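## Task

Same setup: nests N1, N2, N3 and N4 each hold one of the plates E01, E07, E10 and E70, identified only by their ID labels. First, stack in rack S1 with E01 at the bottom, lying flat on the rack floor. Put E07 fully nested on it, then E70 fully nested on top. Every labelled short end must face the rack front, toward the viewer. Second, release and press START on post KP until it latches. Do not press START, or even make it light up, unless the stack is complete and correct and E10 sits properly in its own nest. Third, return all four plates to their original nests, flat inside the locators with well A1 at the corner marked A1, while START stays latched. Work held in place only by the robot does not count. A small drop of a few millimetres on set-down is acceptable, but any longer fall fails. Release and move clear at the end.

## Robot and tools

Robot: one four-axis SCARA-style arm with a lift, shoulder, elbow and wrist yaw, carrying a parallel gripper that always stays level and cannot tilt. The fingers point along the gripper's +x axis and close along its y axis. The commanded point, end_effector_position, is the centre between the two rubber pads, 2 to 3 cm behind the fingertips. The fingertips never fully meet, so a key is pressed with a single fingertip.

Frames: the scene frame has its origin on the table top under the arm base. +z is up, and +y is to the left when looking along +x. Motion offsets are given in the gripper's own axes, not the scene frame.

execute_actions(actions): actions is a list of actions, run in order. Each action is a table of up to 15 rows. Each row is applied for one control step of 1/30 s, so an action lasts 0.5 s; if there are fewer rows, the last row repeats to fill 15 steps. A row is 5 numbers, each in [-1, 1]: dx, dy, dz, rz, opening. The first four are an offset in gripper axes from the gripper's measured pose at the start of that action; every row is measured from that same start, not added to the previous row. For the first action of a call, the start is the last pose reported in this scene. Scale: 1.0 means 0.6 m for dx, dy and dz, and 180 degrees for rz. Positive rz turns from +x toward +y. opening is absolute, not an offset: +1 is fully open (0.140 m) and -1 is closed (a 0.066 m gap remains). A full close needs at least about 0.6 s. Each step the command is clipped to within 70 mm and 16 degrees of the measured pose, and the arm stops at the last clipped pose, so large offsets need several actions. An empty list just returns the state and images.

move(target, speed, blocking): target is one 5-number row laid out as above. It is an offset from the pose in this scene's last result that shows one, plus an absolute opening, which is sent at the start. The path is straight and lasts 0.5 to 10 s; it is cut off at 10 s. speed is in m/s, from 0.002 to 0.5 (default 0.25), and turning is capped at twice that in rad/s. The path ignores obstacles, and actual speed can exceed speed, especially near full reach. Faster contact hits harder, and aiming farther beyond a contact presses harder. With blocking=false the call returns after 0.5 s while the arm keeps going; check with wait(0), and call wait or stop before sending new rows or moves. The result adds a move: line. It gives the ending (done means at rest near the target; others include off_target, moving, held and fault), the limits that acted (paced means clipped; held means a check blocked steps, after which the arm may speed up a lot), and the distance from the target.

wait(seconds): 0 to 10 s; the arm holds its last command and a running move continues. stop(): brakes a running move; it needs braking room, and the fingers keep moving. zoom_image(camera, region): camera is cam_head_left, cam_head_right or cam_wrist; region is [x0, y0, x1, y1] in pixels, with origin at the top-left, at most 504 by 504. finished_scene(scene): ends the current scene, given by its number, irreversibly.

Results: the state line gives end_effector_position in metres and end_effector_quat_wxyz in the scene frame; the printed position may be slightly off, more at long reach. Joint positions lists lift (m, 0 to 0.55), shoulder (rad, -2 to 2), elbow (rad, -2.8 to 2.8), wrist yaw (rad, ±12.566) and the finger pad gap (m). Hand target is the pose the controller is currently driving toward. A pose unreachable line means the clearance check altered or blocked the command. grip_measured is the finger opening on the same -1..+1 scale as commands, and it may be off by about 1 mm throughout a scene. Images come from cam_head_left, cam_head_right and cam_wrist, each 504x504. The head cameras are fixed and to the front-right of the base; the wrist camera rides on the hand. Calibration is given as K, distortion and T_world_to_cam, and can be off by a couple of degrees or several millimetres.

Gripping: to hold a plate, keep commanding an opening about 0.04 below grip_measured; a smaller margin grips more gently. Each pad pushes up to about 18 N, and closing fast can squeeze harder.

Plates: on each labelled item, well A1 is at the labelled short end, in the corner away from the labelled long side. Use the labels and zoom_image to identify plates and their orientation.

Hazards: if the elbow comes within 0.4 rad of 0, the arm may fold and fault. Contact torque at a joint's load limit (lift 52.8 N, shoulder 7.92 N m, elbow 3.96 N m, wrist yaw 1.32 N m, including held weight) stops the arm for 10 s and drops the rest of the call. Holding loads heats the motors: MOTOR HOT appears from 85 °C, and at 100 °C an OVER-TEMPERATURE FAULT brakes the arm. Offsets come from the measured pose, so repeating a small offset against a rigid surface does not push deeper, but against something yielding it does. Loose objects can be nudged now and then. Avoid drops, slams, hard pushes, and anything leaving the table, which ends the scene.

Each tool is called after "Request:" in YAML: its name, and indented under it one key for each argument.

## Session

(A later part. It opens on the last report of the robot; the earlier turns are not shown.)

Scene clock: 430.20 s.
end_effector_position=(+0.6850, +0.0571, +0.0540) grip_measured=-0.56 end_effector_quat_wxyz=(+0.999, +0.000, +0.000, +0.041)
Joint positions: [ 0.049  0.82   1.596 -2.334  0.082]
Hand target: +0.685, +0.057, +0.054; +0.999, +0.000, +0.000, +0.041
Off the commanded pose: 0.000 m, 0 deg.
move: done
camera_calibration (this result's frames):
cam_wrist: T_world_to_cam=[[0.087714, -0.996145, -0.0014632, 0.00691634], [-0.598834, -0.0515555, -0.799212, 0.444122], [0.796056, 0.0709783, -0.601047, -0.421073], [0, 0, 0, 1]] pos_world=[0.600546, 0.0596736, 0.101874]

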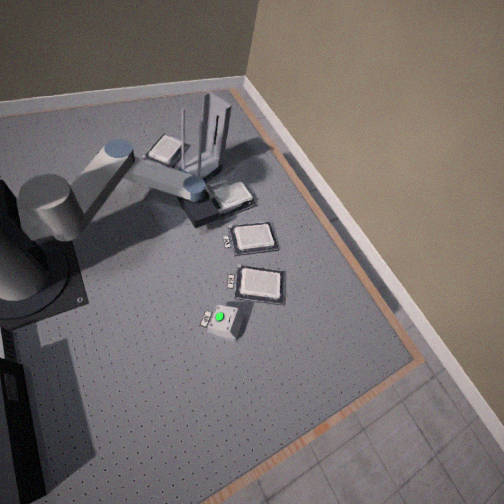

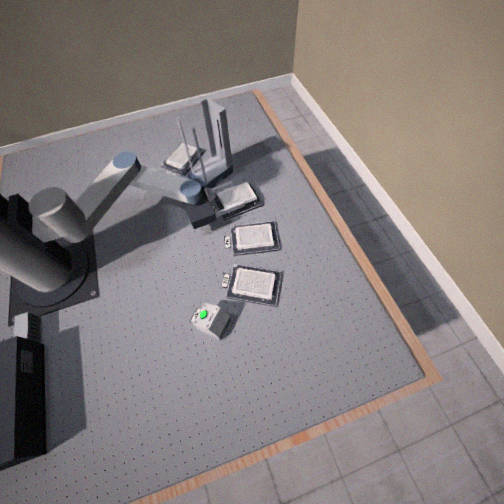

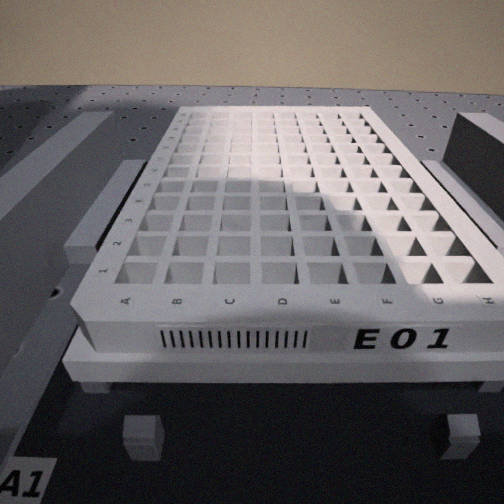

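Request:
move:
  target: [0.00033, 0.0, -0.0294, 0.0, -0.605]
  speed: 0.025

Request:
execute_actions:
  actions:
    - [[0,0,0,0,-0.58],[0,0,0,0,-0.57],[0,0,0,0,-0.56],[0,0,0,0,-0.55],[0,0,0,0,-0.54],[0,0,0,0,-0.53],[0,0,0,0,-0.52],[0,0,0,0,-0.50],[0,0,0,0,-0.48],[0,0,0,0,-0.46],[0,0,0,0,-0.3],[0,0,0,0,0.19]]
    - [[0,0,0,0,0.19]]

Request:
move:
  target: [0.0, 0.0, 0.0397, 0.0, 0.19]
  speed: 0.1

Request:
move:
  target: [-0.22, -0.1, 0.12, -0.05, 0.19]
  speed: 0.3

Scene clock: 434.90 s.
end_effector_position=(+0.6852, +0.0572, +0.0363) grip_measured=-0.56 end_effector_quat_wxyz=(+0.999, +0.000, +0.000, +0.041)
Joint positions: [ 0.031  0.82   1.597 -2.334  0.082]
Hand target: +0.685, +0.057, +0.036; +0.999, +0.000, +0.000, +0.041
Off the commanded pose: 0.000 m, 0 deg.
move: done
camera_calibration (this result's frames):
cam_wrist: T_world_to_cam=[[0.0879701, -0.996122, -0.0014632, 0.00678178], [-0.59882, -0.0517094, -0.799212, 0.430063], [0.796037, 0.071183, -0.601047, -0.431852], [0, 0, 0, 1]] pos_world=[0.600704, 0.0597343, 0.0841579]

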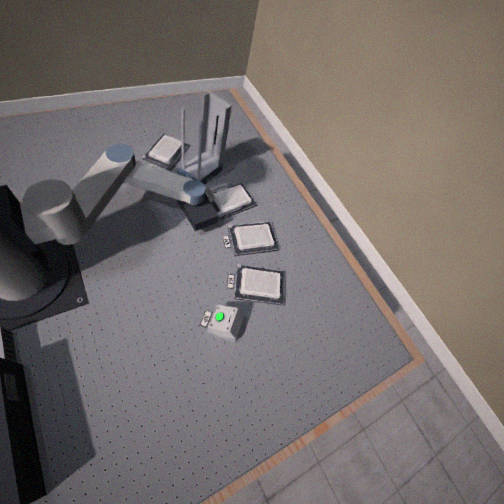

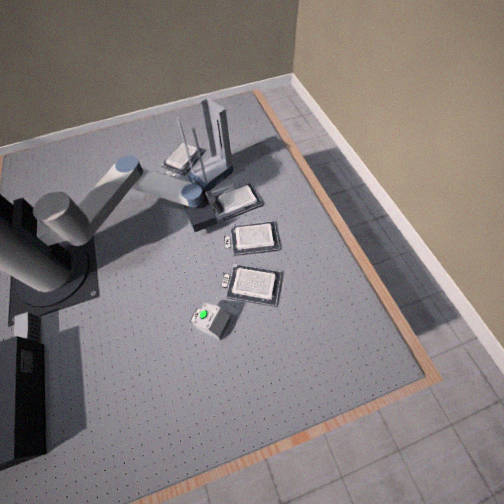

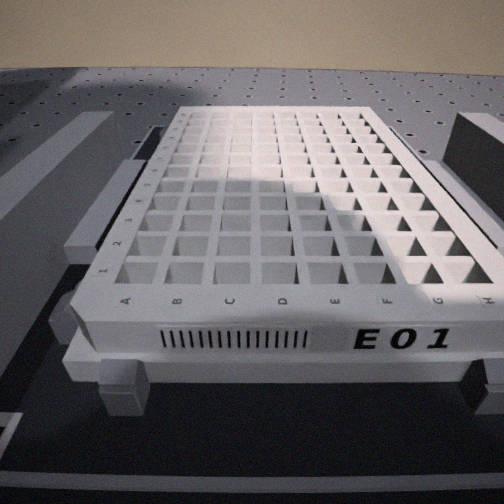

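Scene clock: 435.90 s.
end_effector_position=(+0.6852, +0.0572, +0.0363) grip_measured=+0.19 end_effector_quat_wxyz=(+0.999, +0.000, +0.000, +0.041)
Joint positions: [ 0.031  0.82   1.597 -2.334  0.11 ]
Hand target: +0.685, +0.057, +0.036; +0.999, +0.000, +0.000, +0.041
Off the commanded pose: 0.000 m, 0 deg.
camera_calibration (this result's frames):
cam_wrist: T_world_to_cam=[[0.0879851, -0.996121, -0.0014632, 0.00678026], [-0.59882, -0.0517184, -0.799212, 0.430062], [0.796036, 0.071195, -0.601047, -0.431852], [0, 0, 0, 1]] pos_world=[0.600703, 0.0597418, 0.0841574]

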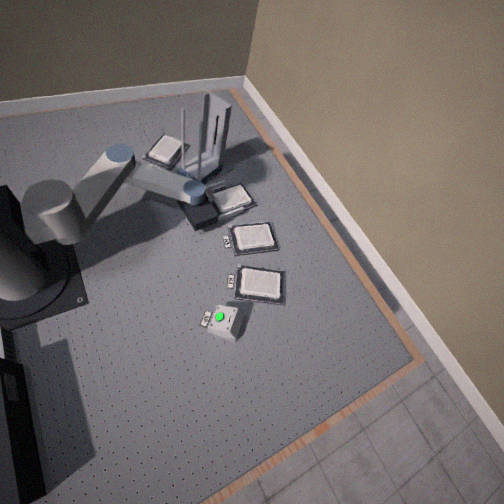

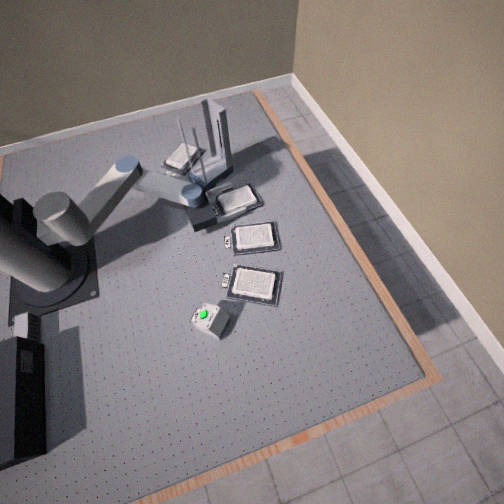

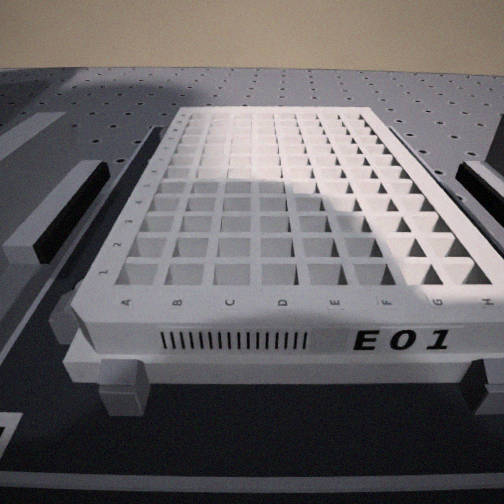

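Scene clock: 436.60 s.
end_effector_position=(+0.6852, +0.0572, +0.0601) grip_measured=+0.19 end_effector_quat_wxyz=(+0.999, +0.000, +0.000, +0.041)
Joint positions: [ 0.055  0.82   1.597 -2.334  0.11 ]
Hand target: +0.685, +0.057, +0.060; +0.999, +0.000, +0.000, +0.041
Off the commanded pose: 0.000 m, 0 deg.
move: done
camera_calibration (this result's frames):
cam_wrist: T_world_to_cam=[[0.0880055, -0.996119, -0.0014632, 0.00680738], [-0.598819, -0.0517307, -0.799212, 0.449155], [0.796035, 0.0712112, -0.601047, -0.417498], [0, 0, 0, 1]] pos_world=[0.600706, 0.0597466, 0.108044]

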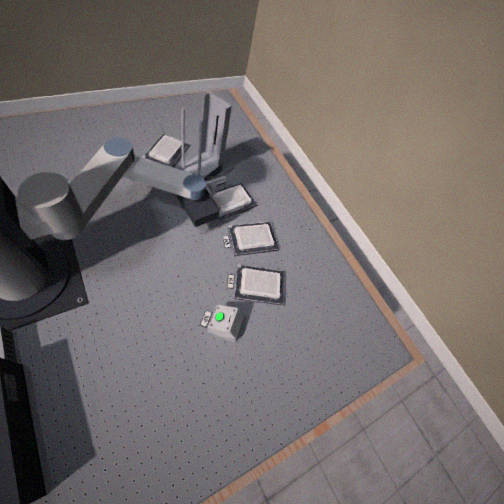

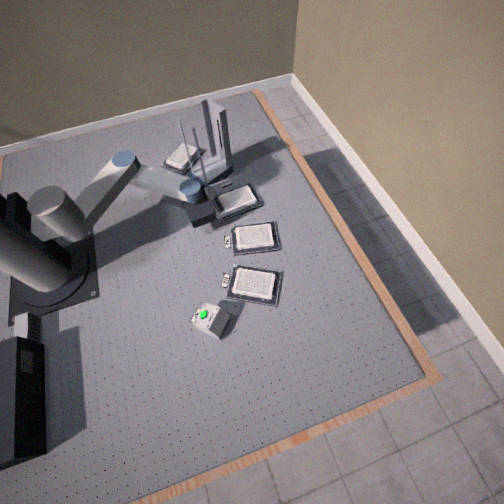

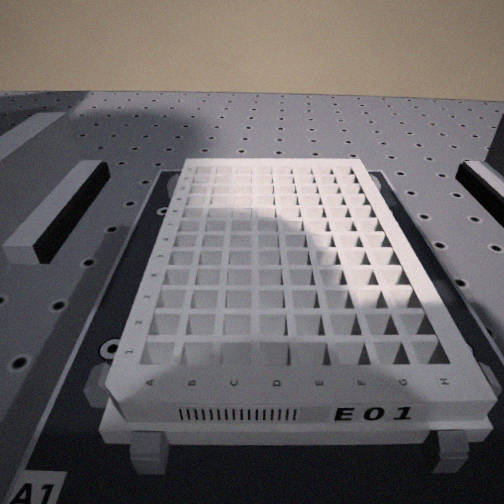

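Scene clock: 437.53 s.
end_effector_position=(+0.5585, -0.0136, +0.1322) grip_measured=+0.19 end_effector_quat_wxyz=(+0.999, +0.000, +0.000, -0.037)
Joint positions: [ 0.127  0.93   0.965 -1.97   0.11 ]
Hand target: +0.559, -0.014, +0.132; +0.999, +0.000, +0.000, -0.037
Off the commanded pose: 0.000 m, 0 deg.
move: done
camera_calibration (this result's frames):
cam_wrist: T_world_to_cam=[[-0.0693758, -0.99759, -0.0014632, 0.0354007], [-0.599518, 0.0428648, -0.799212, 0.428923], [0.797348, -0.0545688, -0.601047, -0.270764], [0, 0, 0, 1]] pos_world=[0.475496, 0.00215441, 0.180111]

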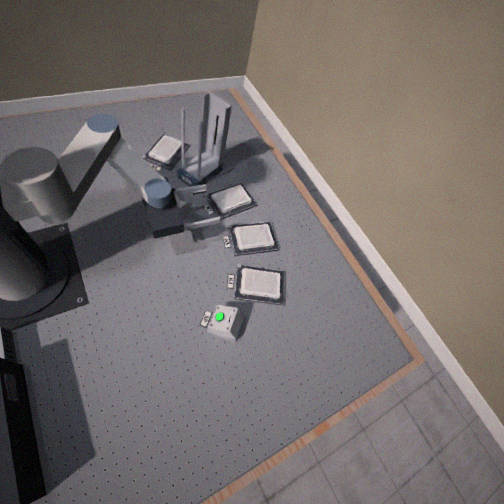

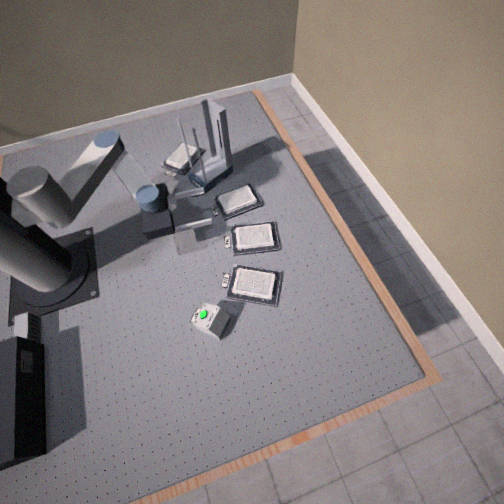

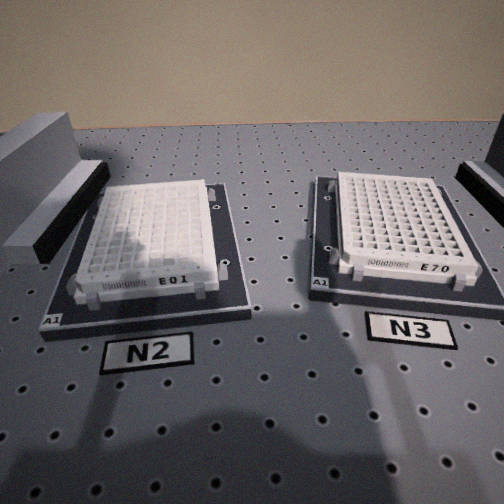

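Request:
zoom_image:
  camera: "cam_head_left"
  region: [130, 120, 310, 350]

Region (130, 120, 310, 350) of cam_head_left's 504x504 image, scaled by 2.191, with more detail than that image has; it fills the left 394 columns of this view, and the rest is white.

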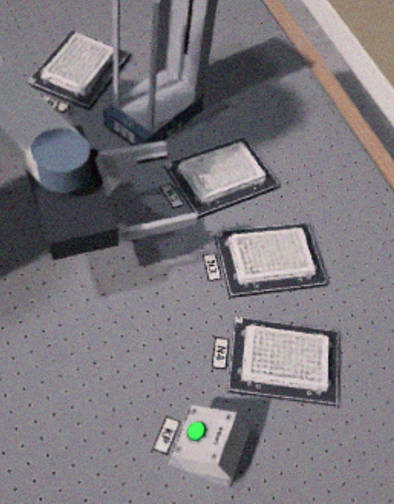

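All four plates are back in their nests, START is still lit, and the gripper is clear.

Request:
finished_scene:
  scene: 2

The scene is finished: the task was done.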